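# Nest three plates into one aligned stack

## Task

Put all three plates into a single stack, each one seated fully down over the top of the plate beneath it (not perched on its rim), with every plate's A1 well (the one at its clipped corner) directly above the A1 well of the plate below; then open the grippers and move the arms away.

## Robot and tools

Robot: two arms, left_arm and right_arm, each with six joints (waist, shoulder, elbow, wrist pitch, wrist yaw, wrist roll) and a parallel gripper. A gripper's fingers point along its own +z and close along its own y.

Scene frame: origin on the tabletop midway between the arm bases, +z up, +x out across the table, left_arm on the +y side. The arm names do not match image sides. Mounting plates and the metal frame behind the arms are fixed obstacles.

execute_actions(actions): actions is a list of up to 15 actions; each action is a list of up to 15 rows; each row covers one 1/30 s control step and an action lasts 15 steps (a short table repeats its last row). Every row holds 14 numbers in [-1, 1], one list for both arms: left_arm waist, shoulder, elbow, wrist pitch, wrist yaw, wrist roll, opening, then the same seven for right_arm. Send all 14 even if one arm stays still. The six joint numbers are offsets, scaled so 1.0 = 1.202 rad (waist), 1.258 (shoulder), 1.238 (elbow), 2.073 (wrist pitch), 2.022 (wrist yaw and roll), counted from the joint angles at the start of that action, not from the previous row; for a call's first action that start is the last reported state. The opening is absolute: +1 fully open, -1 closed. Joint ranges (rad): waist -2.618..3.054, shoulder 0..3.142, elbow 0..3.142, wrist pitch -1.571..1.571, wrist yaw -1.571..1.571, wrist roll -2.094..2.094. Asking a joint more than 0.036 rad beyond its range makes the action rejected for both arms; a malformed action, or a bad first action, rejects the whole call with no motion. Real ends may differ by 0.036 rad; "joint sent to its limit" reports a joint driven to its end. An empty list just returns state and images.

Motion: joint speed is capped, so targets stay within a lead of the measured angle (0.202 waist, 0.258 shoulder, 0.238 elbow, 0.573 wrist pitch, 0.522 yaw/roll rad per step), and targets that would move the hand over 70 mm from where it is get scaled back. Large moves take several actions; re-command any unfinished part. With zero offsets an arm may droop: in a reply's first call send offsets back to the desired angles, then zeros, increasing the aim if a joint lags. "joint command not followed" means the clearance check altered targets on some steps; HELD in step readings marks held-back steps.

Results: per arm, end_effector_position (metres, scene frame; the point between the finger pads, about 1 cm short of the tips) and end_effector_quat_wxyz; reported positions can be off, more at long reach. Joint positions and velocities list six joints (rad, rad/s) plus the pad gap (m; 0.094 open). Joint targets show current drive aims. grip_measured is the measured opening on the command scale (up to ~1 mm per-gripper bias). To hold something, command about 0.03 below grip_measured for a firm grip, less for a light one. Torques include offsets and noise. Images come from cam_high (504x504), cam_left_wrist and cam_right_wrist (616x616 fisheye); calibration lines give K and T_world_to_cam for projecting scene points.

zoom_image(camera, region): camera is cam_high, cam_left_wrist or cam_right_wrist; region [x0, y0, x1, y1] in that camera's pixels, top-left origin, at most 504x504; returns a closer view.

finished_scene(scene optional, 1): ends the scene irreversibly and reports success; the stack must be complete and stable. A reply with no tool call also ends it.

check_part(design, use_face) and print_part(design, use_face): design is the full print3d-design/1 JSON as one string (mm, features of add/cut profiles rect, circle, slot or polygon with z0, z1, optional taper); use_face (z-, z+, x-, x+, y-, y+; default z-) picks the face that rests on the table. check_part only judges printability, time and filament; print_part builds a loose orange rigid part placed on the bare table between the arm bases, within a 158 x 148 x 99 mm spot (x, y, height in scene axes). Printing is refused if a gripper holds something, anything moves, or an arm is in or near that spot. Up to 3 parts and 8 jobs. Printed parts may end up anywhere if the bottom plate stays flat.

Avoid: dropping plates or knocking anything off the table, slamming or pressing hard, arm-to-arm contact. Parts may be jostled briefly by outside tugs, so grip securely. Holding loads heats motors: MOTOR HOT warns at 75 °C, 90 °C pauses that arm for 10 s, 100 °C makes it go limp and fall; OVER-TEMPERATURE FAULT reports stops. Smooth, short, low-effort motion is preferred.

Each tool is called after "Request:" as a command line: name --argument value for each argument, lists and objects as JSON in quotes; but a table of rows of numbers goes row by row, as --pt "numbers of a row", without its own name.

## Session

Request:
execute_actions --actions '[]'

Scene clock: 0.00 s.
left_arm: end_effector_position=(+0.4578, +0.7439, +0.3910) grip_measured=+1.000 end_effector_quat_wxyz=(+0.402, -0.215, +0.887, +0.071) | right_arm: end_effector_position=(+0.4204, -0.4044, +0.3453) grip_measured=+1.000 end_effector_quat_wxyz=(+0.122, +0.725, +0.476, +0.482)
Joint positions: left_arm=[ 0.363  1.193  1.751 -0.719 -0.118  0.259  0.094] | right_arm=[ 0.584  0.977  0.852 -0.232  0.346  1.76   0.094]
Joint velocities: left_arm=[-0.012  0.012  0.002  0.007  0.051 -0.051  0.   ] | right_arm=[-0.007  0.017 -0.007 -0.022 -0.007 -0.051  0.   ]
Joint torques (N m, as the arm reports them, + toward a larger angle): no reading
Motor temperatures (°C, as the motors report them): left_arm=[24 23 24 24 23 24] | right_arm=[25 24 25 22 23 24]
Joint targets: left_arm=[0.359 1.180 1.763 -0.703 -0.109 0.258] | right_arm=[0.589 0.973 0.855 -0.246 0.344 1.755]

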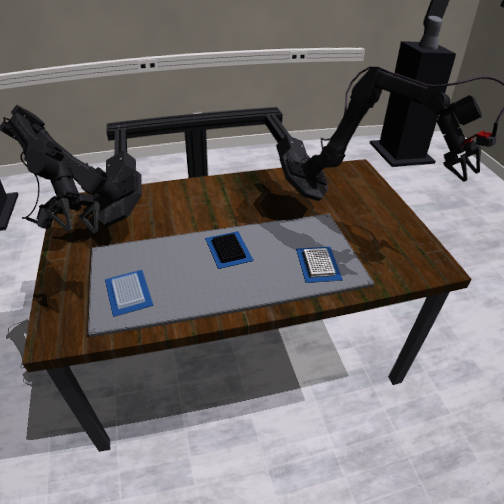

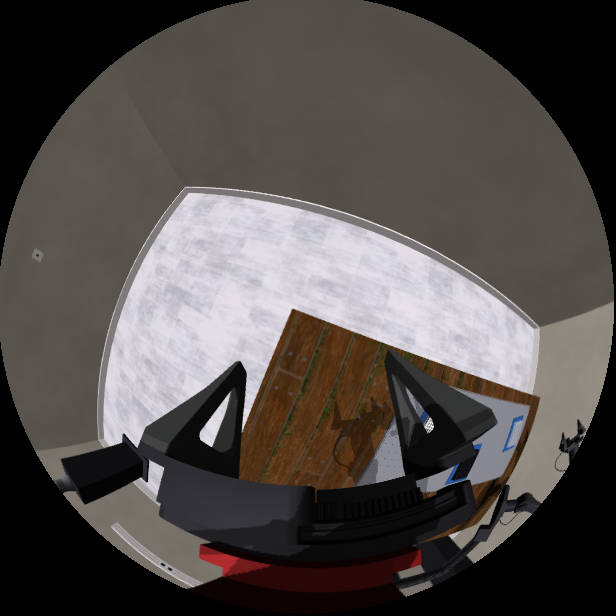

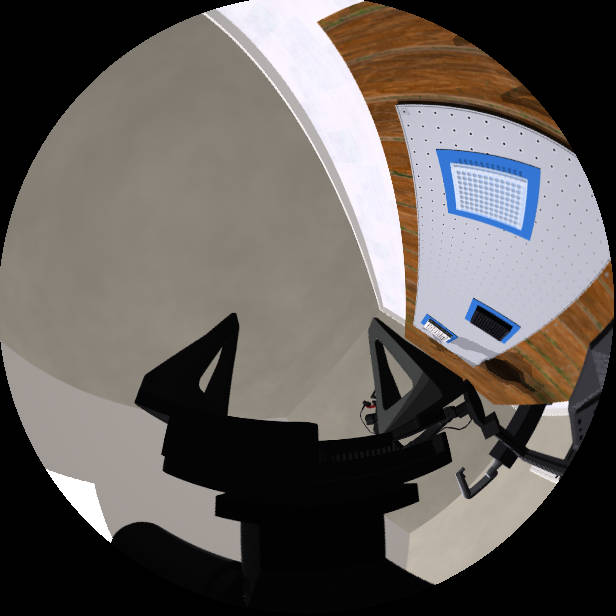

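Request:
zoom_image --camera "cam_high" --region '[80, 200, 380, 340]'

Request:
zoom_image --camera "cam_right_wrist" --region '[400, 120, 600, 360]'

Region (80, 200, 380, 340) of cam_high's 504x504 image, scaled by 1.680, with more detail than that image has; it fills the top 235 rows of this view, and the rest is white.

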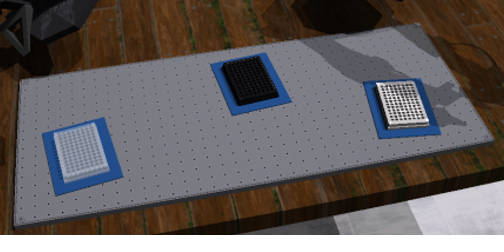

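Region (400, 120, 600, 360) of cam_right_wrist's 616x616 image, scaled by 2.100, with more detail than that image has.

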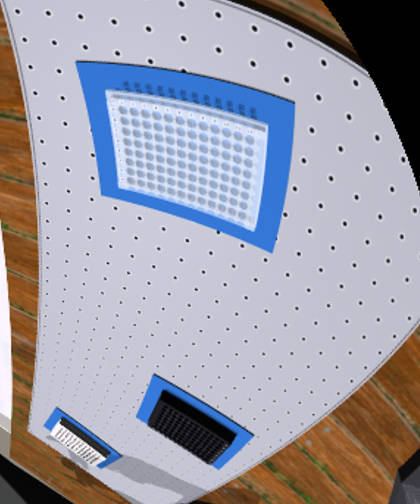

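Request:
execute_actions --actions '[[[-0.15,0,0,0,0.058,-0.128,1,-0.24,0,0,0,-0.171,-0.43,1]],[[-0.152,0,0,0,0,0,1,-0.246,0,0,0,0,-0.44,1]],[[0,0,0,0,0,0,1,0,0,0,0,0,0,1]]]'

Scene clock: 31.80 s.
left_arm: end_effector_position=(+0.5083, +0.6306, +0.4403) grip_measured=+1.000 end_effector_quat_wxyz=(+0.468, -0.205, +0.846, -0.149) | right_arm: end_effector_position=(+0.4137, -0.5325, +0.2586) grip_measured=+1.000 end_effector_quat_wxyz=(+0.386, +0.279, +0.863, +0.171)
Joint positions: left_arm=[ 0.018  1.193  1.751 -0.722 -0.03   0.009  0.094] | right_arm=[-0.013  0.977  0.852 -0.23   0.034  0.106  0.094]
Joint velocities: left_arm=[-0.007  0.007 -0.002 -0.037 -0.022  0.051  0.   ] | right_arm=[-0.017  0.002  0.012 -0.007  0.037 -0.022  0.   ]
Joint torques (N m, as the arm reports them, + toward a larger angle): left_arm=[-1.57 -6.58  4.71  1.62  0.35 -0.03] | right_arm=[ 1.53 -5.82  6.5   1.16 -0.3   0.03]
Motor temperatures (°C, as the motors report them): left_arm=[24 27 27 27 23 24] | right_arm=[25 24 27 25 23 24]
Joint targets: left_arm=[0.018 1.193 1.751 -0.722 -0.027 0.009] | right_arm=[-0.013 0.977 0.852 -0.230 0.034 0.108]
Step readings (joint positions; steps 1 to 15: 1st action; 16 to 30: 2nd action; 31 to 45: 3rd action):
0: left_arm=[0.363 1.193 1.751 -0.719 -0.118 0.259] | right_arm=[0.584 0.977 0.852 -0.232 0.346 1.760]
1: left_arm=[0.339 1.193 1.751 -0.719 -0.121 0.220] | right_arm=[0.555 0.977 0.852 -0.232 0.288 1.686]
2: left_arm=[0.288 1.193 1.751 -0.720 -0.108 0.175] | right_arm=[0.493 0.977 0.852 -0.230 0.222 1.587]
4: left_arm=[0.210 1.193 1.751 -0.720 -0.062 0.116] | right_arm=[0.359 0.977 0.852 -0.230 0.148 1.393]
8: left_arm=[0.191 1.193 1.751 -0.720 -0.031 0.050] | right_arm=[0.290 0.977 0.852 -0.230 0.079 1.105]
15: left_arm=[0.191 1.193 1.751 -0.720 -0.022 0.013] | right_arm=[0.290 0.977 0.852 -0.230 0.026 0.944]
16: left_arm=[0.166 1.193 1.751 -0.720 -0.040 0.009] | right_arm=[0.265 0.977 0.852 -0.230 0.011 0.867]
17: left_arm=[0.115 1.193 1.751 -0.721 -0.046 0.009] | right_arm=[0.205 0.977 0.852 -0.230 0.005 0.768]
19: left_arm=[0.036 1.193 1.751 -0.722 -0.030 0.009] | right_arm=[0.066 0.977 0.852 -0.230 0.015 0.574]
23: left_arm=[0.018 1.193 1.751 -0.722 -0.027 0.009] | right_arm=[-0.013 0.977 0.852 -0.230 0.035 0.276]
30: left_arm=[0.018 1.193 1.751 -0.722 -0.027 0.009] | right_arm=[-0.013 0.977 0.852 -0.230 0.034 0.109]
31: left_arm=[0.018 1.193 1.751 -0.722 -0.027 0.009] | right_arm=[-0.013 0.977 0.852 -0.230 0.034 0.106]
32: left_arm=[0.018 1.193 1.751 -0.722 -0.028 0.009] | right_arm=[-0.013 0.977 0.852 -0.230 0.034 0.106]
34: left_arm=[0.018 1.193 1.751 -0.722 -0.029 0.009] | right_arm=[-0.013 0.977 0.852 -0.230 0.034 0.106]
38: left_arm=[0.018 1.193 1.751 -0.722 -0.030 0.009] | right_arm=[-0.013 0.977 0.852 -0.230 0.034 0.106]
45: Joint positions above
camera_calibration (this result's frames):
cam_left_wrist: T_world_to_cam=[[0.159146, -0.926297, 0.341536, 0.362068], [-0.874067, -0.293038, -0.387474, 0.842846], [0.458999, -0.23686, -0.856281, 0.402205], [0, 0, 0, 1]] pos_world=[0.49447, 0.677634, 0.547322]
cam_right_wrist: T_world_to_cam=[[-0.322462, -0.83052, -0.454153, -0.191163], [-0.924416, 0.37952, -0.0376741, 0.61168], [0.203649, 0.407678, -0.890127, 0.485059], [0, 0, 0, 1]] pos_world=[0.405023, -0.588657, 0.367991]

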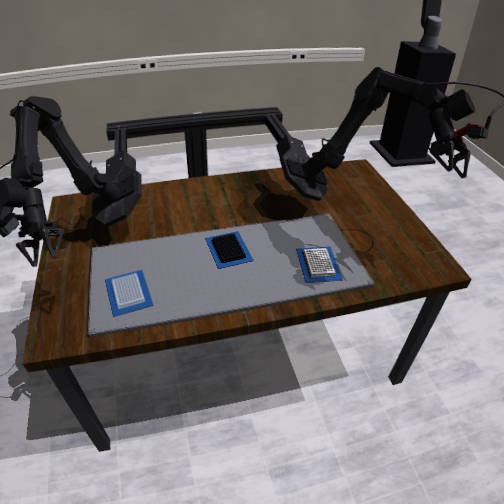

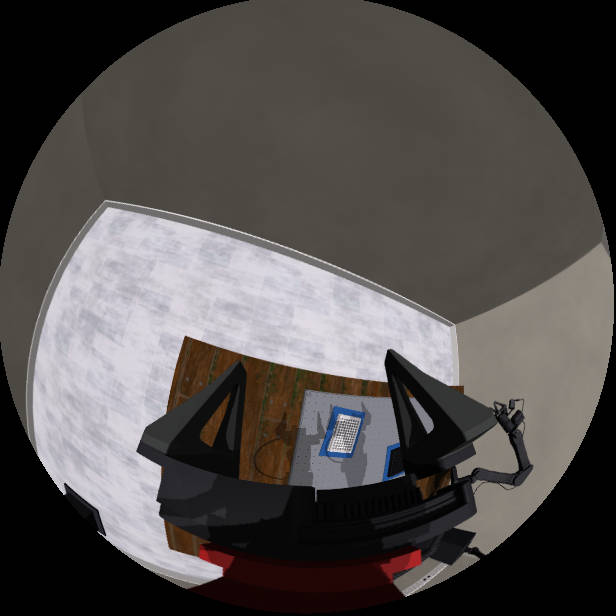

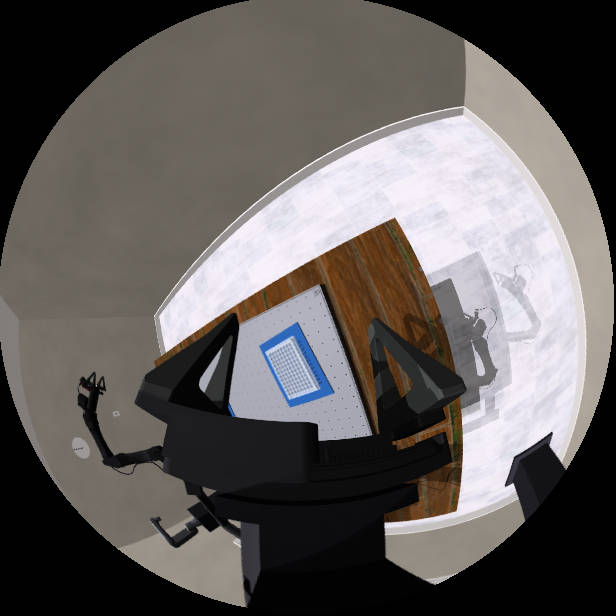

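Request:
execute_actions --actions '[[[-0.015,0,0,-0.3,0.015,0,1,0.011,0,0.4,-0.24,-0.017,-0.052,1]],[[0,0,0,0,0,0,1,0,0,0,0,0,0,1]]]'

Request:
execute_actions --actions '[[[0,0.3,0.3,0,0,0,1,0,0,0,0,0.3,0,1]],[[0,0,0,0,0,0,1,0,0,0,0,0,0,1]]]'

Scene clock: 76.53 s.
left_arm: end_effector_position=(+0.4039, +0.5624, +0.3578) grip_measured=+1.000 end_effector_quat_wxyz=(+0.194, -0.141, +0.949, -0.205) | right_arm: end_effector_position=(+0.4126, -0.5967, +0.3818) grip_measured=+1.000 end_effector_quat_wxyz=(+0.425, +0.241, +0.859, +0.154)
Joint positions: left_arm=[ 0.018  1.197  1.746 -1.325 -0.025  0.009  0.094] | right_arm=[-0.013  0.969  1.35  -0.668  0.015  0.014  0.094]
Joint velocities: left_arm=[-0.002 -0.012 -0.007 -0.081  0.022  0.022  0.   ] | right_arm=[ 0.012 -0.002 -0.002 -0.022 -0.037 -0.022  0.   ]
Joint torques (N m, as the arm reports them, + toward a larger angle): left_arm=[-1.42 -5.93  4.17  1.03  0.35 -0.03] | right_arm=[ 0.96 -6.04  6.63  1.23 -0.31 -0.01]
Motor temperatures (°C, as the motors report them): left_arm=[24 26 27 28 23 24] | right_arm=[25 25 28 26 23 24]
Joint targets: left_arm=[0.018 1.197 1.746 -1.322 -0.021 0.009] | right_arm=[-0.013 0.968 1.350 -0.665 0.015 0.014]
Step readings (joint positions; steps 1 to 15: 1st action; 16 to 30: 2nd action):
0: left_arm=[0.018 1.193 1.751 -0.722 -0.030 0.009] | right_arm=[-0.013 0.977 0.852 -0.230 0.034 0.106]
1: left_arm=[0.018 1.193 1.753 -0.754 -0.030 0.009] | right_arm=[-0.013 0.980 0.885 -0.302 0.032 0.093]
2: left_arm=[0.018 1.192 1.753 -0.821 -0.030 0.009] | right_arm=[-0.013 0.989 0.944 -0.412 0.028 0.076]
4: left_arm=[0.018 1.193 1.753 -0.975 -0.028 0.009] | right_arm=[-0.013 0.996 1.072 -0.546 0.023 0.052]
8: left_arm=[0.018 1.197 1.746 -1.211 -0.024 0.009] | right_arm=[-0.013 0.988 1.310 -0.617 0.018 0.028]
15: left_arm=[0.018 1.197 1.746 -1.322 -0.021 0.009] | right_arm=[-0.013 0.968 1.350 -0.665 0.015 0.014]
16: left_arm=[0.018 1.197 1.746 -1.324 -0.022 0.009] | right_arm=[-0.013 0.969 1.350 -0.669 0.015 0.014]
17: left_arm=[0.018 1.197 1.746 -1.325 -0.022 0.009] | right_arm=[-0.013 0.969 1.350 -0.669 0.015 0.014]
19: left_arm=[0.018 1.197 1.746 -1.325 -0.024 0.009] | right_arm=[-0.013 0.969 1.350 -0.668 0.015 0.014]
23: left_arm=[0.018 1.197 1.746 -1.325 -0.024 0.009] | right_arm=[-0.013 0.969 1.350 -0.668 0.015 0.014]
30: Joint positions above
camera_calibration (this result's frames):
cam_left_wrist: T_world_to_cam=[[0.0824771, -0.918069, 0.387747, 0.353551], [-0.989949, -0.0306194, 0.138073, 0.410817], [-0.114888, -0.395237, -0.911366, 0.703939], [0, 0, 0, 1]] pos_world=[0.458402, 0.615386, 0.447736]
cam_right_wrist: T_world_to_cam=[[-0.258586, -0.875744, -0.407683, -0.25997], [-0.931601, 0.337687, -0.134487, 0.654668], [0.255445, 0.345021, -0.903166, 0.567339], [0, 0, 0, 1]] pos_world=[0.397741, -0.644484, 0.49446]

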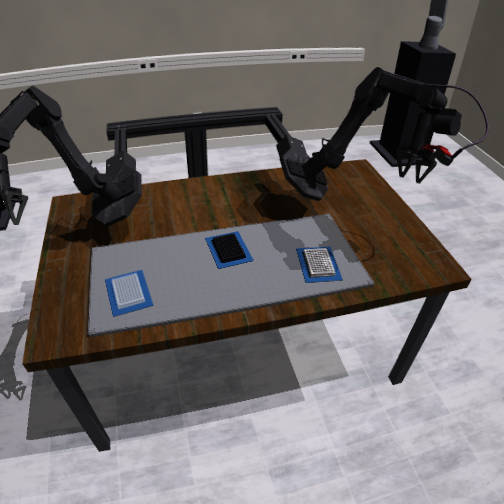

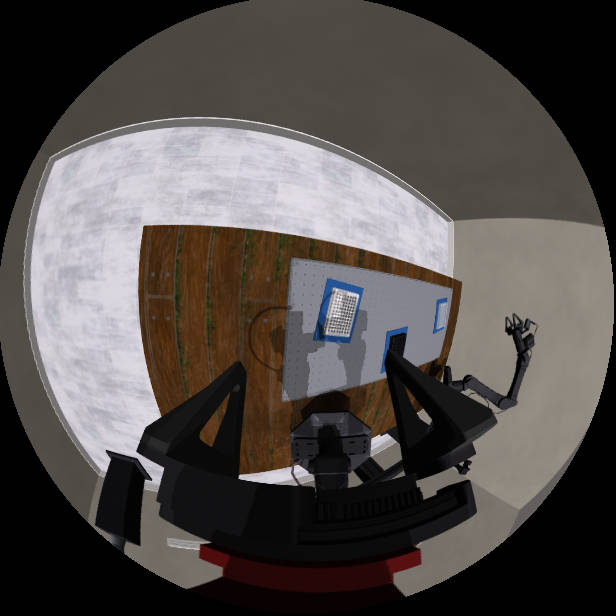

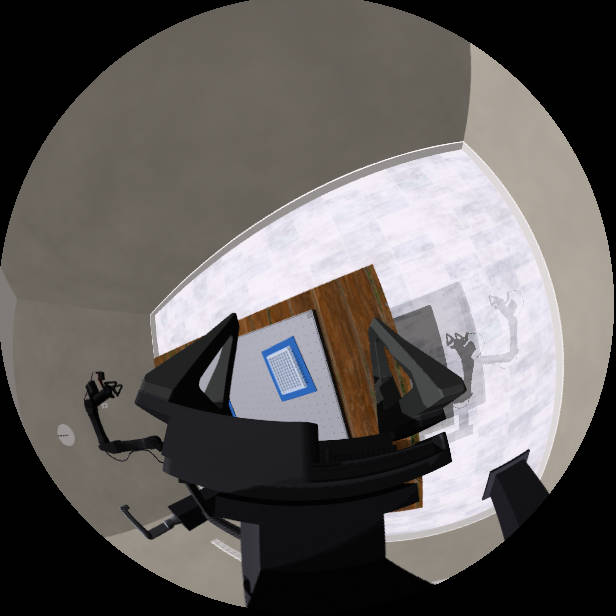

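Scene clock: 77.53 s.
left_arm: end_effector_position=(+0.5012, +0.5611, +0.3140) grip_measured=+1.000 end_effector_quat_wxyz=(+0.166, -0.135, +0.955, -0.206) | right_arm: end_effector_position=(+0.3631, -0.6797, +0.3546) grip_measured=+1.000 end_effector_quat_wxyz=(+0.343, +0.351, +0.866, -0.097)
Joint positions: left_arm=[ 0.018  1.608  2.093 -1.321 -0.032  0.009  0.094] | right_arm=[-0.008  0.969  1.35  -0.668  0.594  0.014  0.094]
Joint velocities: left_arm=[ 0.002  0.002 -0.027  0.007 -0.037 -0.007  0.   ] | right_arm=[ 0.002  0.002  0.007  0.037 -0.037 -0.007  0.   ]
Joint torques (N m, as the arm reports them, + toward a larger angle): left_arm=[-3.43 -9.73  4.21  0.92  0.34 -0.04] | right_arm=[ 0.78 -5.88  6.65  1.16 -0.05  0.  ]
Motor temperatures (°C, as the motors report them): left_arm=[24 26 27 28 23 24] | right_arm=[25 25 28 26 23 24]
Joint targets: left_arm=[0.018 1.606 2.093 -1.320 -0.028 0.009] | right_arm=[-0.008 0.969 1.350 -0.668 0.593 0.014]
Step readings (joint positions; steps 1 to 15: 1st action; 16 to 30: 2nd action):
0: left_arm=[0.018 1.197 1.746 -1.325 -0.025 0.009] | right_arm=[-0.013 0.969 1.350 -0.668 0.015 0.014]
1: left_arm=[0.018 1.231 1.790 -1.362 -0.025 0.009] | right_arm=[-0.008 0.969 1.350 -0.668 0.080 0.014]
2: left_arm=[0.018 1.293 1.880 -1.393 -0.026 0.009] | right_arm=[-0.008 0.969 1.350 -0.668 0.180 0.014]
4: left_arm=[0.018 1.432 2.033 -1.365 -0.027 0.009] | right_arm=[-0.008 0.969 1.350 -0.668 0.341 0.014]
8: left_arm=[0.018 1.593 2.093 -1.309 -0.028 0.009] | right_arm=[-0.008 0.969 1.350 -0.668 0.506 0.014]
15: left_arm=[0.018 1.606 2.093 -1.320 -0.028 0.009] | right_arm=[-0.008 0.969 1.350 -0.668 0.592 0.014]
16: left_arm=[0.018 1.604 2.093 -1.320 -0.029 0.009] | right_arm=[-0.008 0.969 1.350 -0.668 0.594 0.014]
17: left_arm=[0.018 1.604 2.093 -1.320 -0.030 0.009] | right_arm=[-0.008 0.969 1.350 -0.668 0.594 0.014]
19: left_arm=[0.018 1.607 2.093 -1.321 -0.030 0.009] | right_arm=[-0.008 0.969 1.350 -0.668 0.594 0.014]
23: left_arm=[0.018 1.608 2.093 -1.321 -0.031 0.009] | right_arm=[-0.008 0.969 1.350 -0.668 0.594 0.014]
30: Joint positions above
camera_calibration (this result's frames):
cam_left_wrist: T_world_to_cam=[[0.0795973, -0.91826, 0.387895, 0.362779], [-0.981538, -0.00430731, 0.191218, 0.477454], [-0.173917, -0.395955, -0.90165, 0.701589], [0, 0, 0, 1]] pos_world=[0.561781, 0.612979, 0.40057]
cam_right_wrist: T_world_to_cam=[[-0.644392, -0.764642, -0.00903337, -0.282359], [-0.764373, 0.644419, -0.0214013, 0.740652], [0.0221856, -0.00688596, -0.99973, 0.463725], [0, 0, 0, 1]] pos_world=[0.373896, -0.69, 0.4769]

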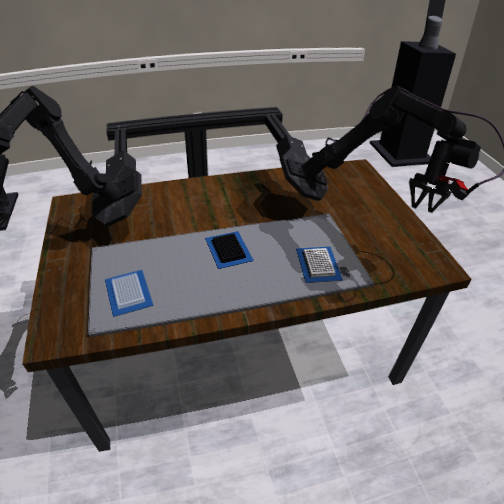

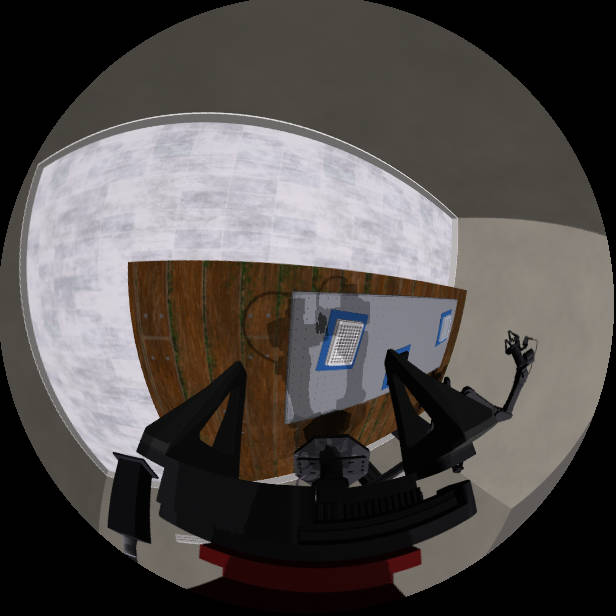

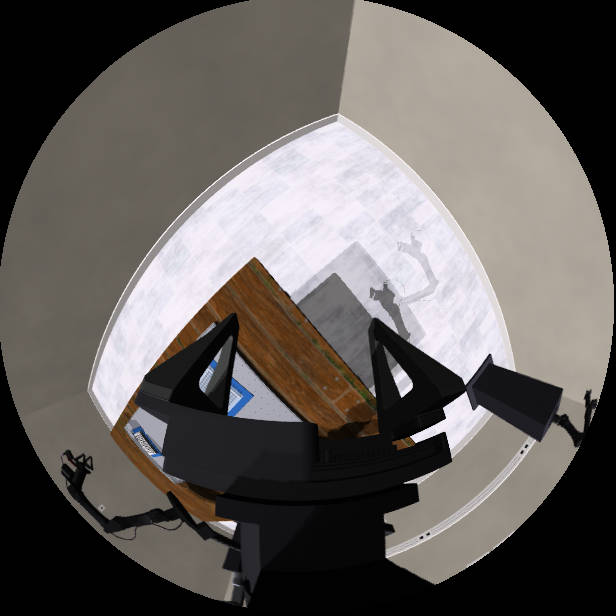

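Request:
execute_actions --actions '[[[-0.269,0.071,-0.368,0.097,-0.151,0,1,0.266,0.364,-0.022,-0.064,0.012,0,1]],[[-0.269,0.071,-0.368,0.097,-0.151,0,1,0.266,0.364,-0.022,-0.064,0.012,0,1]],[[0,0,0,0,0,0,1,0,0,0,0,0,0,1]]]'

Scene clock: 119.83 s.
left_arm: end_effector_position=(+0.3257, +0.3134, +0.1333) grip_measured=+1.000 end_effector_quat_wxyz=(-0.073, +0.304, +0.950, -0.011) | right_arm: end_effector_position=(+0.3764, -0.2952, +0.1392) grip_measured=+1.000 end_effector_quat_wxyz=(+0.003, -0.205, +0.979, +0.011)
Joint positions: left_arm=[-0.613  1.855  1.135 -0.983 -0.584  0.005  0.094] | right_arm=[ 0.625  1.944  1.291 -0.877  0.622  0.015  0.094]
Joint velocities: left_arm=[-0.007 -0.002  0.012  0.066  0.081 -0.037  0.   ] | right_arm=[-0.012  0.007 -0.002 -0.007  0.022 -0.081  0.   ]
Joint torques (N m, as the arm reports them, + toward a larger angle): left_arm=[-6.05 -6.44  3.01  0.29  0.08 -0.03] | right_arm=[ 6.4  -8.78  4.74  0.11 -0.05 -0.01]
Motor temperatures (°C, as the motors report them): left_arm=[24 28 27 26 23 24] | right_arm=[25 26 29 27 23 24]
Joint targets: left_arm=[-0.618 1.854 1.135 -0.982 -0.582 0.005] | right_arm=[0.627 1.946 1.291 -0.876 0.622 0.015]
Step readings (joint positions; steps 1 to 15: 1st action; 16 to 30: 2nd action; 31 to 45: 3rd action):
0: left_arm=[0.018 1.608 2.093 -1.321 -0.032 0.009] | right_arm=[-0.008 0.969 1.350 -0.668 0.594 0.014]
1: left_arm=[0.002 1.608 2.068 -1.298 -0.068 0.007] | right_arm=[0.006 0.981 1.350 -0.673 0.605 0.014]
2: left_arm=[-0.027 1.604 2.028 -1.266 -0.115 0.006] | right_arm=[0.038 1.002 1.354 -0.673 0.612 0.014]
4: left_arm=[-0.103 1.620 1.937 -1.222 -0.173 0.006] | right_arm=[0.108 1.075 1.354 -0.678 0.616 0.014]
8: left_arm=[-0.247 1.681 1.716 -1.161 -0.253 0.006] | right_arm=[0.226 1.269 1.354 -0.693 0.617 0.014]
15: left_arm=[-0.300 1.739 1.613 -1.155 -0.308 0.006] | right_arm=[0.304 1.458 1.319 -0.771 0.609 0.014]
16: left_arm=[-0.313 1.735 1.587 -1.126 -0.352 0.004] | right_arm=[0.313 1.470 1.320 -0.784 0.619 0.015]
17: left_arm=[-0.339 1.731 1.547 -1.087 -0.405 0.002] | right_arm=[0.335 1.491 1.323 -0.785 0.629 0.015]
19: left_arm=[-0.416 1.753 1.449 -1.039 -0.466 0.002] | right_arm=[0.397 1.566 1.323 -0.790 0.634 0.015]
23: left_arm=[-0.581 1.825 1.217 -0.981 -0.533 0.002] | right_arm=[0.525 1.766 1.323 -0.805 0.634 0.015]
30: left_arm=[-0.618 1.855 1.135 -0.982 -0.582 0.005] | right_arm=[0.627 1.946 1.291 -0.875 0.622 0.015]
31: left_arm=[-0.616 1.854 1.135 -0.982 -0.584 0.005] | right_arm=[0.626 1.945 1.291 -0.878 0.622 0.015]
32: left_arm=[-0.615 1.854 1.135 -0.982 -0.584 0.005] | right_arm=[0.625 1.944 1.291 -0.877 0.622 0.015]
34: left_arm=[-0.613 1.855 1.135 -0.983 -0.584 0.005] | right_arm=[0.625 1.944 1.291 -0.877 0.622 0.015]
38: left_arm=[-0.613 1.855 1.135 -0.983 -0.584 0.005] | right_arm=[0.625 1.944 1.291 -0.877 0.622 0.015]
45: Joint positions above
camera_calibration (this result's frames):
cam_left_wrist: T_world_to_cam=[[-0.675187, -0.734689, 0.0659914, 0.450622], [-0.544252, 0.556557, 0.627721, -0.0376953], [-0.497908, 0.387913, -0.775636, 0.253103], [0, 0, 0, 1]] pos_world=[0.40976, 0.253865, 0.19024]
cam_right_wrist: T_world_to_cam=[[0.468635, -0.883392, -0.000584168, -0.436887], [-0.679017, -0.360638, 0.639435, 0.0776], [-0.565082, -0.299265, -0.768845, 0.353367], [0, 0, 0, 1]] pos_world=[0.457114, -0.252207, 0.221809]

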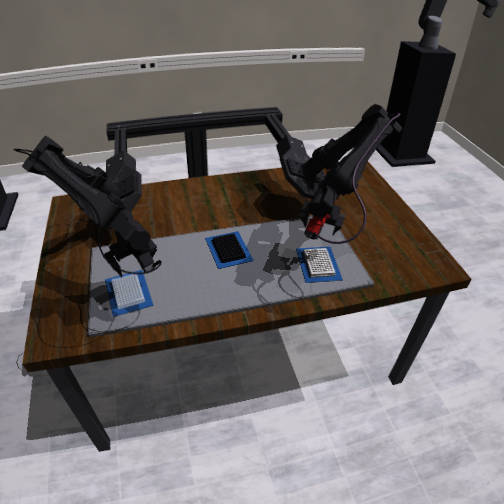

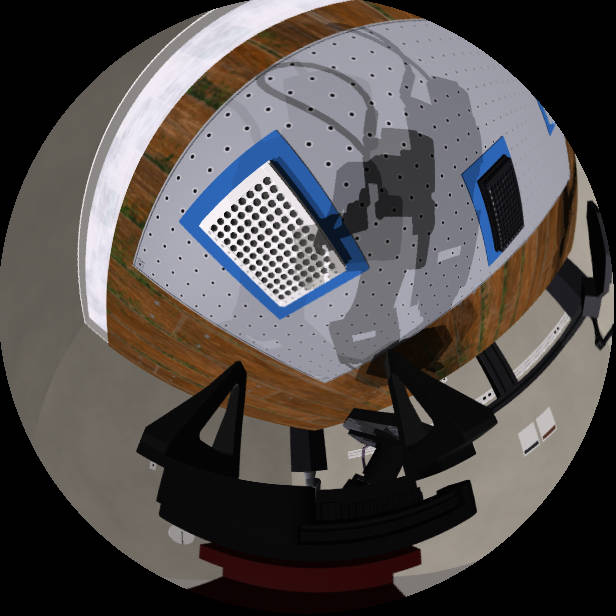

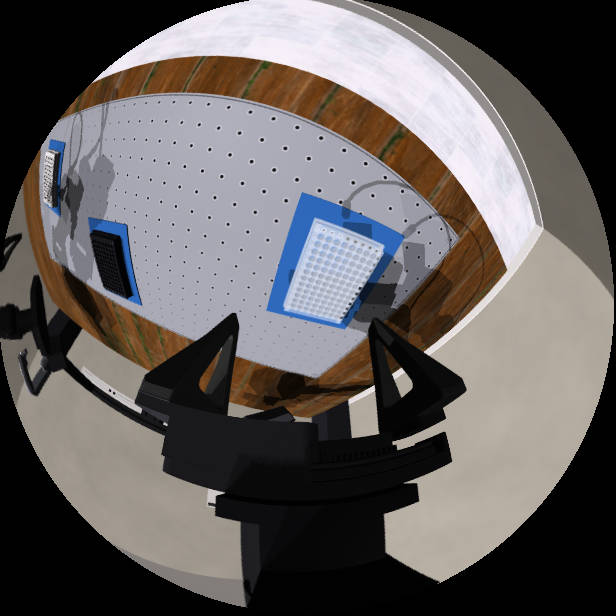

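Request:
zoom_image --camera "cam_right_wrist" --region '[240, 170, 420, 350]'

Request:
zoom_image --camera "cam_left_wrist" --region '[170, 120, 380, 330]'

Request:
zoom_image --camera "cam_high" --region '[195, 220, 265, 275]'

Region (240, 170, 420, 350) of cam_right_wrist's 616x616 image, scaled by 2.800, with more detail than that image has.

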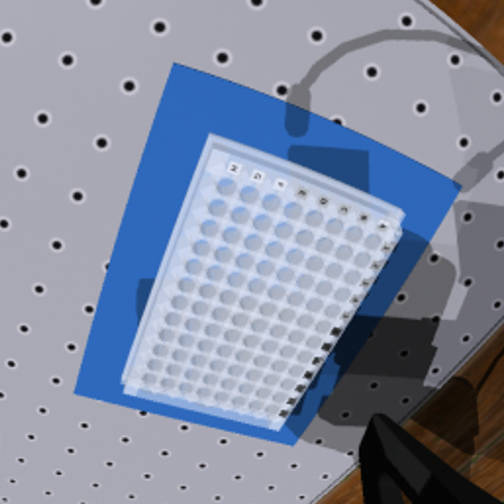

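Region (170, 120, 380, 330) of cam_left_wrist's 616x616 image, scaled by 2.400, with more detail than that image has.

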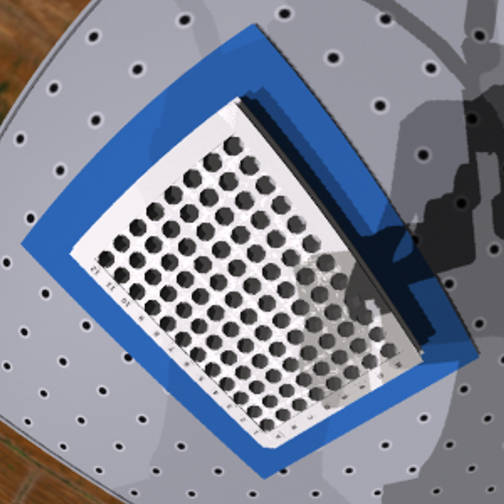

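Region (195, 220, 265, 275) of cam_high's 504x504 image, scaled by 7.200, with more detail than that image has; it fills the top 396 rows of this view, and the rest is white.

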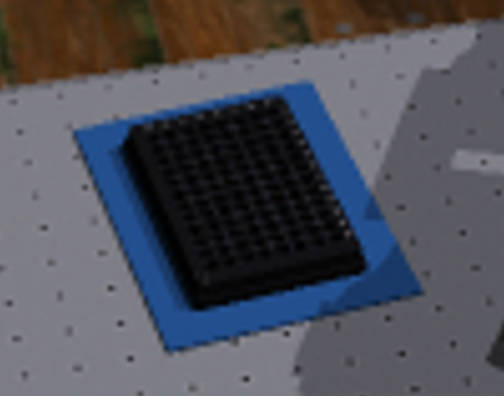

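Request:
execute_actions --actions '[[[0,0,0,0,0,0,1,-0.073,-0.15,-0.11,0.035,0,0.1,1]],[[0,0,0,0,0,0,1,0,0,0,0,0,0,1]]]'

Scene clock: 164.53 s.
left_arm: end_effector_position=(+0.3259, +0.3158, +0.1317) grip_measured=+1.000 end_effector_quat_wxyz=(-0.076, +0.300, +0.951, -0.010) | right_arm: end_effector_position=(+0.3752, -0.3510, +0.1478) grip_measured=+1.000 end_effector_quat_wxyz=(+0.026, -0.031, +0.999, +0.013)
Joint positions: left_arm=[-0.604  1.855  1.135 -0.983 -0.584  0.005  0.094] | right_arm=[ 0.522  1.75   1.177 -0.823  0.625  0.204  0.094]
Joint velocities: left_arm=[-0.007  0.017 -0.007 -0.066  0.037  0.007  0.   ] | right_arm=[-0.002  0.002 -0.007 -0.037  0.022 -0.081  0.   ]
Joint torques (N m, as the arm reports them, + toward a larger angle): left_arm=[-6.04 -6.47  3.03  0.27  0.05 -0.04] | right_arm=[ 5.4  -8.03  4.95  0.19 -0.02  0.  ]
Motor temperatures (°C, as the motors report them): left_arm=[25 27 26 25 23 24] | right_arm=[27 28 28 25 23 24]
Joint targets: left_arm=[-0.608 1.855 1.135 -0.983 -0.584 0.005] | right_arm=[0.522 1.750 1.177 -0.823 0.625 0.204]
Step readings (joint positions; steps 1 to 15: 1st action; 16 to 30: 2nd action):
0: left_arm=[-0.613 1.855 1.135 -0.983 -0.584 0.005] | right_arm=[0.625 1.944 1.291 -0.877 0.622 0.015]
1: left_arm=[-0.613 1.855 1.135 -0.983 -0.584 0.005] | right_arm=[0.618 1.924 1.270 -0.853 0.619 0.042]
2: left_arm=[-0.612 1.855 1.135 -0.983 -0.584 0.005] | right_arm=[0.605 1.883 1.228 -0.832 0.614 0.075]
4: left_arm=[-0.610 1.855 1.135 -0.983 -0.584 0.005] | right_arm=[0.560 1.801 1.180 -0.837 0.615 0.124]
8: left_arm=[-0.608 1.855 1.135 -0.983 -0.584 0.005] | right_arm=[0.521 1.749 1.177 -0.827 0.625 0.178]
15: left_arm=[-0.608 1.855 1.135 -0.983 -0.584 0.005] | right_arm=[0.522 1.750 1.177 -0.823 0.625 0.204]
16: left_arm=[-0.608 1.855 1.135 -0.983 -0.584 0.005] | right_arm=[0.522 1.750 1.177 -0.823 0.625 0.204]
17: left_arm=[-0.607 1.855 1.135 -0.983 -0.584 0.005] | right_arm=[0.522 1.750 1.177 -0.823 0.625 0.204]
19: left_arm=[-0.605 1.855 1.135 -0.983 -0.584 0.005] | right_arm=[0.522 1.750 1.177 -0.823 0.625 0.204]
23: left_arm=[-0.604 1.855 1.135 -0.983 -0.584 0.005] | right_arm=[0.522 1.750 1.177 -0.823 0.625 0.204]
30: Joint positions above
camera_calibration (this result's frames):
cam_left_wrist: T_world_to_cam=[[-0.669243, -0.740025, 0.0669117, 0.452304], [-0.545455, 0.550433, 0.632063, -0.0361158], [-0.504572, 0.386506, -0.772023, 0.253186], [0, 0, 0, 1]] pos_world=[0.410752, 0.256738, 0.188029]
cam_right_wrist: T_world_to_cam=[[0.135835, -0.990731, -0.000494373, -0.398447], [-0.788387, -0.108395, 0.605555, 0.185773], [-0.599996, -0.0818661, -0.795803, 0.435991], [0, 0, 0, 1]] pos_world=[0.462177, -0.338924, 0.23427]

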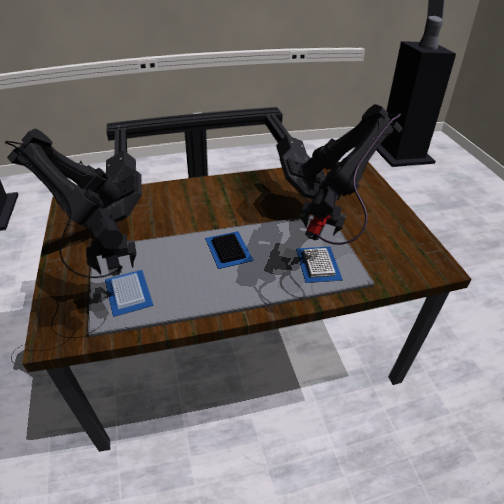

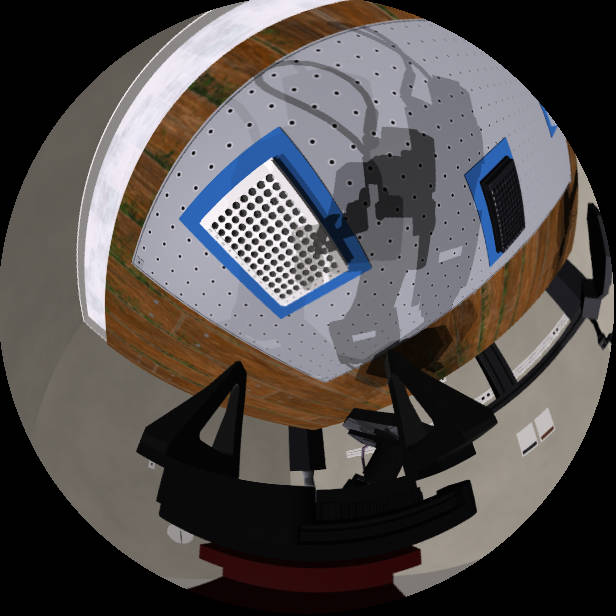

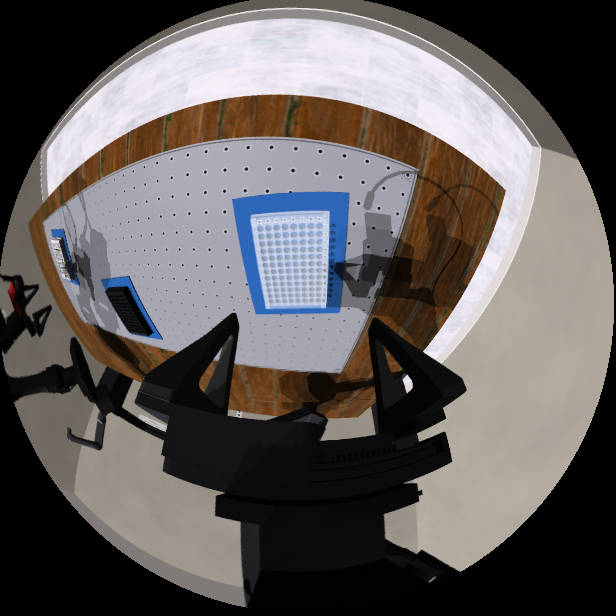

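Request:
execute_actions --actions '[[[0,0,0,0,0,0,1,-0.095,0.11,-0.125,0.165,-0.016,-0.1,1]],[[0,0,0,0,0,0,1,0,0,0,0,0,0,1]]]'

Scene clock: 187.23 s.
left_arm: end_effector_position=(+0.3262, +0.3183, +0.1301) grip_measured=+1.000 end_effector_quat_wxyz=(-0.079, +0.297, +0.952, -0.010) | right_arm: end_effector_position=(+0.3518, -0.3439, +0.0605) grip_measured=+1.000 end_effector_quat_wxyz=(-0.008, -0.073, +0.997, +0.007)
Joint positions: left_arm=[-0.594  1.855  1.135 -0.983 -0.584  0.005  0.094] | right_arm=[ 0.393  1.902  1.023 -0.516  0.603  0.016  0.094]
Joint velocities: left_arm=[ 0.002 -0.002  0.002 -0.007  0.051  0.081  0.   ] | right_arm=[ 0.007 -0.017 -0.017  0.081 -0.007 -0.037  0.   ]
Joint torques (N m, as the arm reports them, + toward a larger angle): left_arm=[-6.03 -6.51  3.02  0.26  0.05 -0.03] | right_arm=[ 5.56 -8.73  3.91  0.06 -0.02  0.  ]
Motor temperatures (°C, as the motors report them): left_arm=[26 27 26 25 23 24] | right_arm=[27 28 28 24 23 24]
Joint targets: left_arm=[-0.599 1.855 1.135 -0.983 -0.584 0.005] | right_arm=[0.393 1.902 1.023 -0.517 0.603 0.016]
Step readings (joint positions; steps 1 to 15: 1st action; 16 to 30: 2nd action):
0: left_arm=[-0.604 1.855 1.135 -0.983 -0.584 0.005] | right_arm=[0.522 1.750 1.177 -0.823 0.625 0.204]
1: left_arm=[-0.603 1.855 1.135 -0.983 -0.584 0.005] | right_arm=[0.514 1.757 1.163 -0.789 0.623 0.180]
2: left_arm=[-0.603 1.855 1.135 -0.983 -0.584 0.005] | right_arm=[0.495 1.771 1.142 -0.726 0.619 0.150]
4: left_arm=[-0.600 1.855 1.135 -0.983 -0.584 0.005] | right_arm=[0.442 1.831 1.096 -0.626 0.614 0.100]
8: left_arm=[-0.599 1.855 1.135 -0.983 -0.584 0.005] | right_arm=[0.391 1.904 1.028 -0.567 0.607 0.046]
15: left_arm=[-0.599 1.855 1.135 -0.983 -0.584 0.005] | right_arm=[0.393 1.902 1.023 -0.517 0.603 0.016]
16: left_arm=[-0.598 1.855 1.135 -0.983 -0.584 0.005] | right_arm=[0.393 1.902 1.023 -0.516 0.603 0.016]
17: left_arm=[-0.598 1.855 1.135 -0.983 -0.584 0.005] | right_arm=[0.393 1.902 1.023 -0.516 0.603 0.016]
19: left_arm=[-0.596 1.855 1.135 -0.983 -0.584 0.005] | right_arm=[0.393 1.902 1.023 -0.516 0.603 0.016]
23: left_arm=[-0.594 1.855 1.135 -0.983 -0.584 0.005] | right_arm=[0.393 1.902 1.023 -0.516 0.603 0.016]
30: Joint positions above
camera_calibration (this result's frames):
cam_left_wrist: T_world_to_cam=[[-0.663254, -0.745318, 0.0677867, 0.453977], [-0.54659, 0.544286, 0.63639, -0.0345274], [-0.511209, 0.385037, -0.768383, 0.253287], [0, 0, 0, 1]] pos_world=[0.411712, 0.259625, 0.185821]
cam_right_wrist: T_world_to_cam=[[0.21843, -0.975843, 0.0043412, -0.41255], [-0.733875, -0.161333, 0.659848, 0.180246], [-0.643208, -0.147316, -0.751387, 0.34308], [0, 0, 0, 1]] pos_world=[0.443062, -0.322963, 0.140642]

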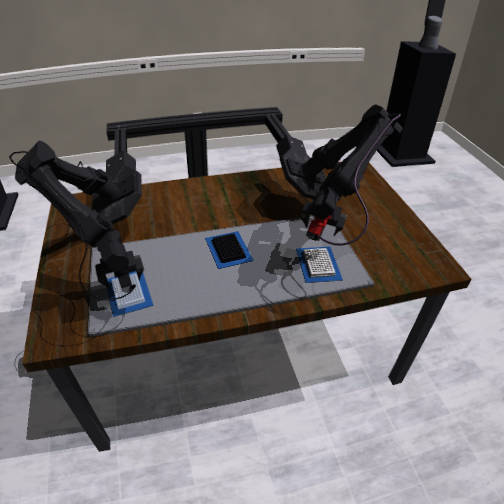

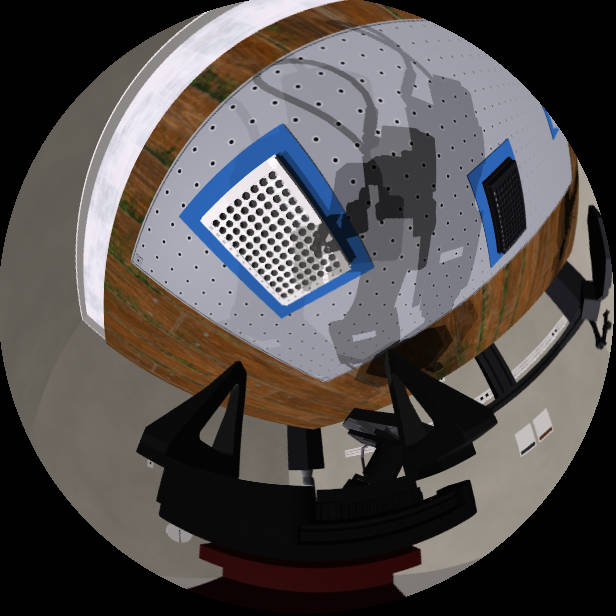

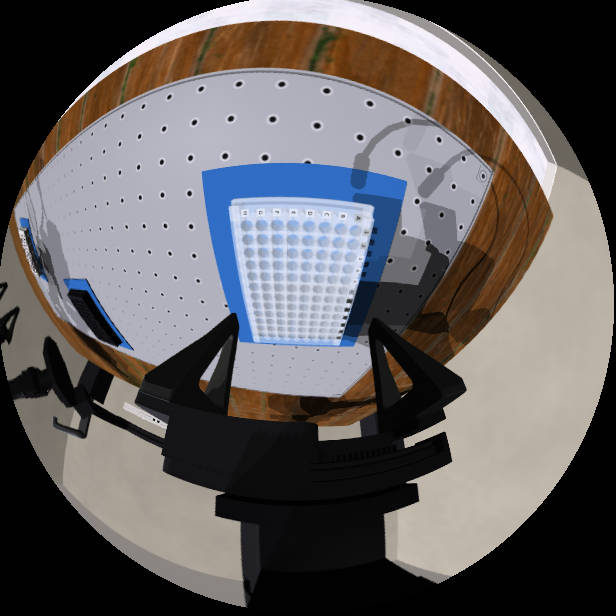

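Request:
zoom_image --camera "cam_right_wrist" --region '[200, 170, 410, 380]'

Region (200, 170, 410, 380) of cam_right_wrist's 616x616 image, scaled by 2.400, with more detail than that image has.

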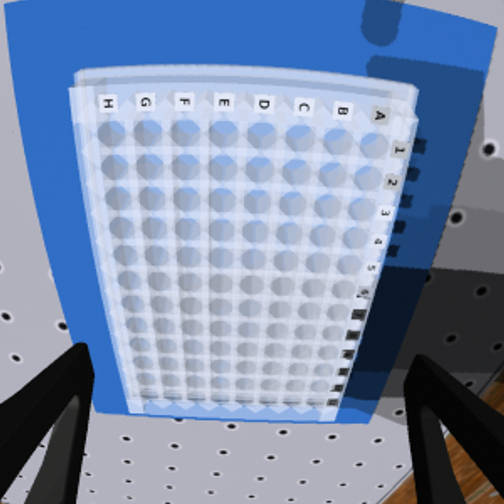

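Request:
execute_actions --actions '[[[-0.004,0,0,0,0,0,1,0.02,0.03,0.035,0.018,0.01,0,1]],[[-0.004,0,0,0,0,0,1,0,0,0,0,0,0,1]]]'

Scene clock: 211.20 s.
left_arm: end_effector_position=(+0.3262, +0.3183, +0.1301) grip_measured=+1.000 end_effector_quat_wxyz=(-0.079, +0.297, +0.952, -0.010) | right_arm: end_effector_position=(+0.3558, -0.3399, +0.0569) grip_measured=+1.000 end_effector_quat_wxyz=(-0.005, -0.075, +0.997, +0.002)
Joint positions: left_arm=[-0.594  1.855  1.135 -0.983 -0.584  0.005  0.094] | right_arm=[ 0.399  1.928  1.036 -0.5    0.614  0.016  0.094]
Joint velocities: left_arm=[-0.002 -0.017 -0.002 -0.022 -0.066 -0.022  0.   ] | right_arm=[-0.017 -0.012 -0.002 -0.022 -0.022  0.007  0.   ]
Joint torques (N m, as the arm reports them, + toward a larger angle): left_arm=[-6.03 -6.49  3.01  0.27  0.05 -0.03] | right_arm=[ 5.72 -8.87  3.89  0.08  0.    0.  ]
Motor temperatures (°C, as the motors report them): left_arm=[26 27 26 25 23 24] | right_arm=[27 29 28 24 23 24]
Joint targets: left_arm=[-0.599 1.855 1.135 -0.983 -0.584 0.005] | right_arm=[0.399 1.928 1.036 -0.500 0.614 0.016]
Step readings (joint positions; steps 1 to 15: 1st action; 16 to 30: 2nd action):
0: left_arm=[-0.594 1.855 1.135 -0.983 -0.584 0.005] | right_arm=[0.393 1.902 1.023 -0.516 0.603 0.016]
1: left_arm=[-0.594 1.855 1.135 -0.983 -0.584 0.005] | right_arm=[0.393 1.904 1.024 -0.515 0.605 0.016]
2: left_arm=[-0.594 1.855 1.135 -0.983 -0.584 0.005] | right_arm=[0.394 1.910 1.029 -0.514 0.607 0.016]
4: left_arm=[-0.594 1.855 1.135 -0.983 -0.584 0.005] | right_arm=[0.397 1.922 1.035 -0.506 0.610 0.016]
8: left_arm=[-0.594 1.855 1.135 -0.983 -0.584 0.005] | right_arm=[0.399 1.928 1.036 -0.502 0.611 0.016]
15: left_arm=[-0.594 1.855 1.135 -0.983 -0.584 0.005] | right_arm=[0.399 1.928 1.036 -0.500 0.614 0.016]
16: left_arm=[-0.594 1.855 1.135 -0.983 -0.584 0.005] | right_arm=[0.399 1.928 1.036 -0.500 0.614 0.016]
17: left_arm=[-0.594 1.855 1.135 -0.983 -0.584 0.005] | right_arm=[0.399 1.928 1.036 -0.500 0.614 0.016]
19: left_arm=[-0.594 1.855 1.135 -0.983 -0.584 0.005] | right_arm=[0.399 1.928 1.036 -0.500 0.614 0.016]
23: left_arm=[-0.594 1.855 1.135 -0.983 -0.584 0.005] | right_arm=[0.399 1.928 1.036 -0.500 0.614 0.016]
30: Joint positions above
camera_calibration (this result's frames):
cam_left_wrist: T_world_to_cam=[[-0.663254, -0.745318, 0.0677867, 0.453977], [-0.54659, 0.544286, 0.63639, -0.0345274], [-0.511209, 0.385037, -0.768383, 0.253287], [0, 0, 0, 1]] pos_world=[0.411712, 0.259625, 0.185821]
cam_right_wrist: T_world_to_cam=[[0.222269, -0.974877, 0.0145134, -0.411105], [-0.737904, -0.158473, 0.656036, 0.188814], [-0.637255, -0.156526, -0.75459, 0.338452], [0, 0, 0, 1]] pos_world=[0.446383, -0.317878, 0.137491]

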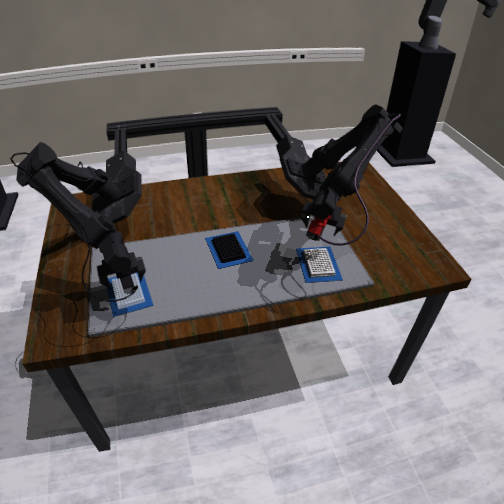

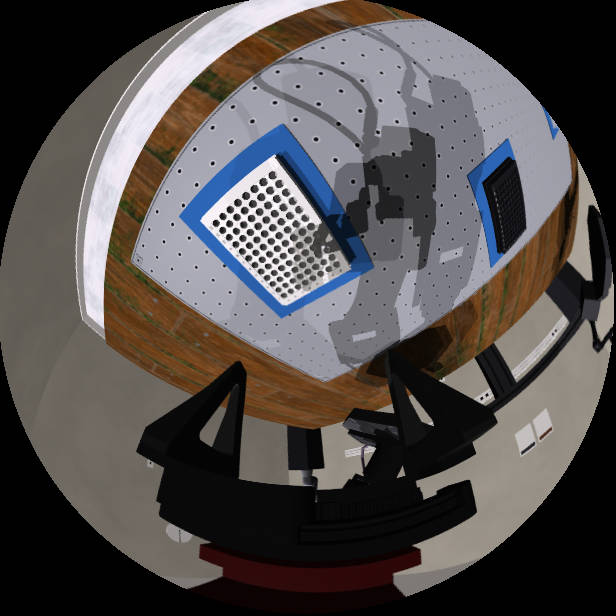

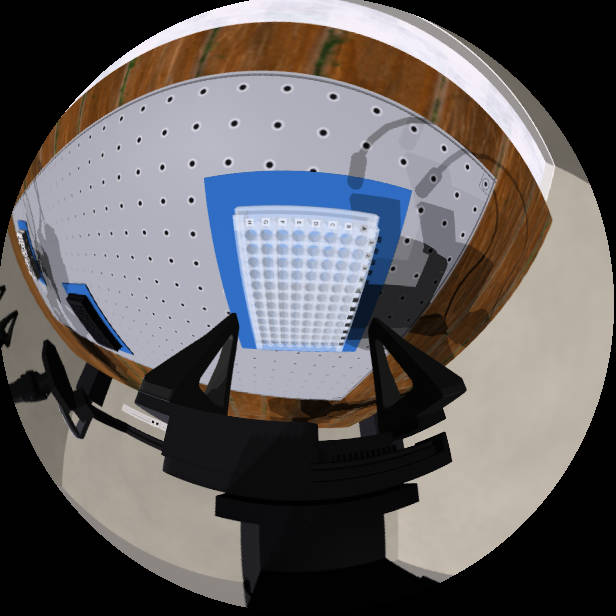

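Request:
execute_actions --actions '[[[-0.004,0,0,0,0,0,1,-0.015,0.03,0.01,0.029,0,-0.02,1]],[[-0.004,0,0,0,0,0,1,0,0,0,0,0,0,1]]]'

Scene clock: 221.80 s.
left_arm: end_effector_position=(+0.3262, +0.3183, +0.1301) grip_measured=+1.000 end_effector_quat_wxyz=(-0.079, +0.297, +0.952, -0.010) | right_arm: end_effector_position=(+0.3571, -0.3399, +0.0466) grip_measured=+1.000 end_effector_quat_wxyz=(-0.006, -0.082, +0.997, +0.000)
Joint positions: left_arm=[-0.594  1.855  1.135 -0.983 -0.584  0.005  0.094] | right_arm=[ 0.382  1.956  1.036 -0.462  0.614 -0.017  0.094]
Joint velocities: left_arm=[ 0.002 -0.017 -0.002 -0.022  0.022 -0.037  0.   ] | right_arm=[-0.002 -0.012 -0.002  0.022  0.007 -0.007  0.   ]
Joint torques (N m, as the arm reports them, + toward a larger angle): left_arm=[-6.04 -6.49  3.01  0.27  0.05 -0.03] | right_arm=[ 5.75 -9.01  3.76  0.08 -0.01 -0.01]
Motor temperatures (°C, as the motors report them): left_arm=[26 27 26 25 23 24] | right_arm=[27 29 28 24 23 24]
Joint targets: left_arm=[-0.599 1.855 1.135 -0.983 -0.584 0.005] | right_arm=[0.382 1.956 1.036 -0.462 0.614 -0.017]
Step readings (joint positions; steps 1 to 15: 1st action; 16 to 30: 2nd action):
0: left_arm=[-0.594 1.855 1.135 -0.983 -0.584 0.005] | right_arm=[0.399 1.928 1.036 -0.500 0.614 0.016]
1: left_arm=[-0.594 1.855 1.135 -0.983 -0.584 0.005] | right_arm=[0.398 1.930 1.036 -0.496 0.614 0.011]
2: left_arm=[-0.594 1.855 1.135 -0.983 -0.584 0.005] | right_arm=[0.395 1.935 1.036 -0.487 0.614 0.005]
4: left_arm=[-0.594 1.855 1.135 -0.983 -0.584 0.005] | right_arm=[0.388 1.947 1.036 -0.475 0.614 -0.003]
8: left_arm=[-0.594 1.855 1.135 -0.983 -0.584 0.005] | right_arm=[0.382 1.956 1.036 -0.469 0.614 -0.012]
15: left_arm=[-0.594 1.855 1.135 -0.983 -0.584 0.005] | right_arm=[0.382 1.956 1.036 -0.462 0.614 -0.017]
16: left_arm=[-0.594 1.855 1.135 -0.983 -0.584 0.005] | right_arm=[0.382 1.956 1.036 -0.462 0.614 -0.017]
17: left_arm=[-0.594 1.855 1.135 -0.983 -0.584 0.005] | right_arm=[0.382 1.956 1.036 -0.462 0.614 -0.017]
19: left_arm=[-0.594 1.855 1.135 -0.983 -0.584 0.005] | right_arm=[0.382 1.956 1.036 -0.462 0.614 -0.017]
23: left_arm=[-0.594 1.855 1.135 -0.983 -0.584 0.005] | right_arm=[0.382 1.956 1.036 -0.462 0.614 -0.017]
30: Joint positions above
camera_calibration (this result's frames):
cam_left_wrist: T_world_to_cam=[[-0.663254, -0.745318, 0.0677867, 0.453977], [-0.54659, 0.544286, 0.63639, -0.0345274], [-0.511209, 0.385037, -0.768383, 0.253287], [0, 0, 0, 1]] pos_world=[0.411712, 0.259625, 0.185821]
cam_right_wrist: T_world_to_cam=[[0.235267, -0.971775, 0.0173805, -0.414907], [-0.735025, -0.166192, 0.657357, 0.192832], [-0.635915, -0.167429, -0.753378, 0.327279], [0, 0, 0, 1]] pos_world=[0.447471, -0.316353, 0.127017]

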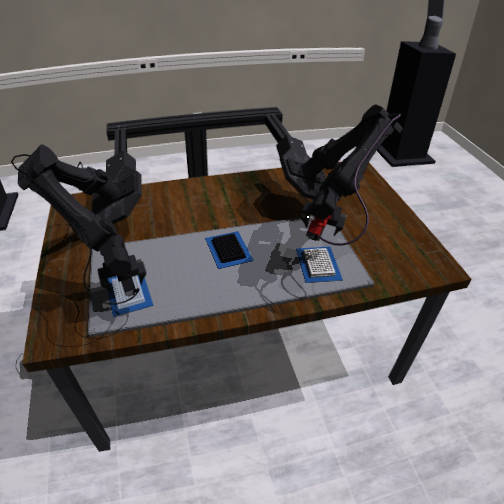

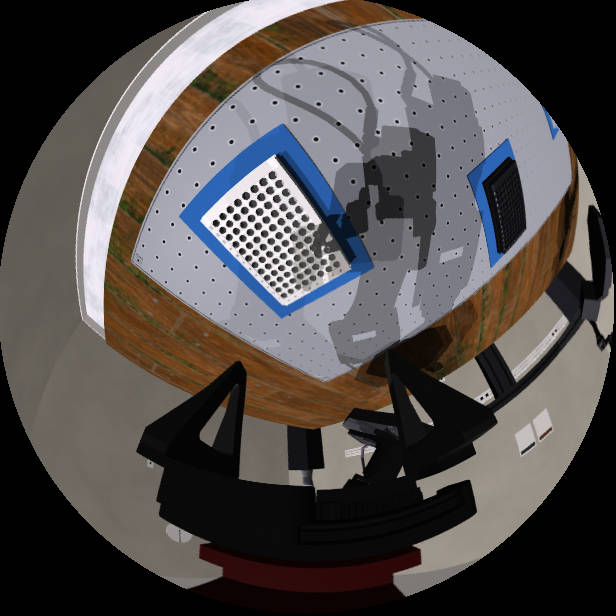

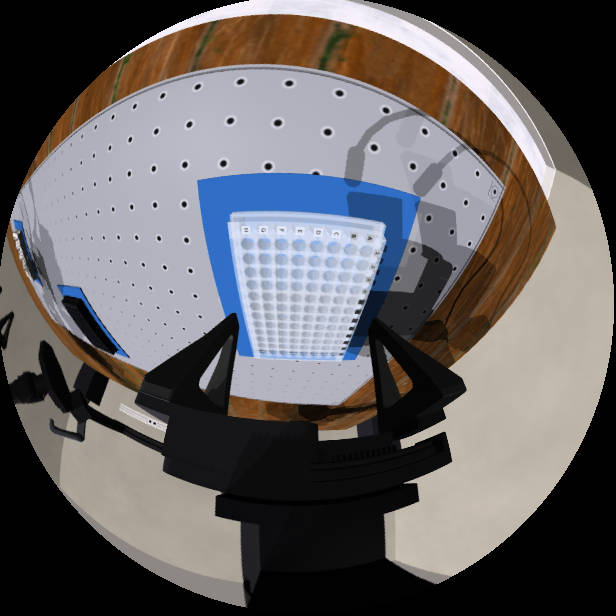

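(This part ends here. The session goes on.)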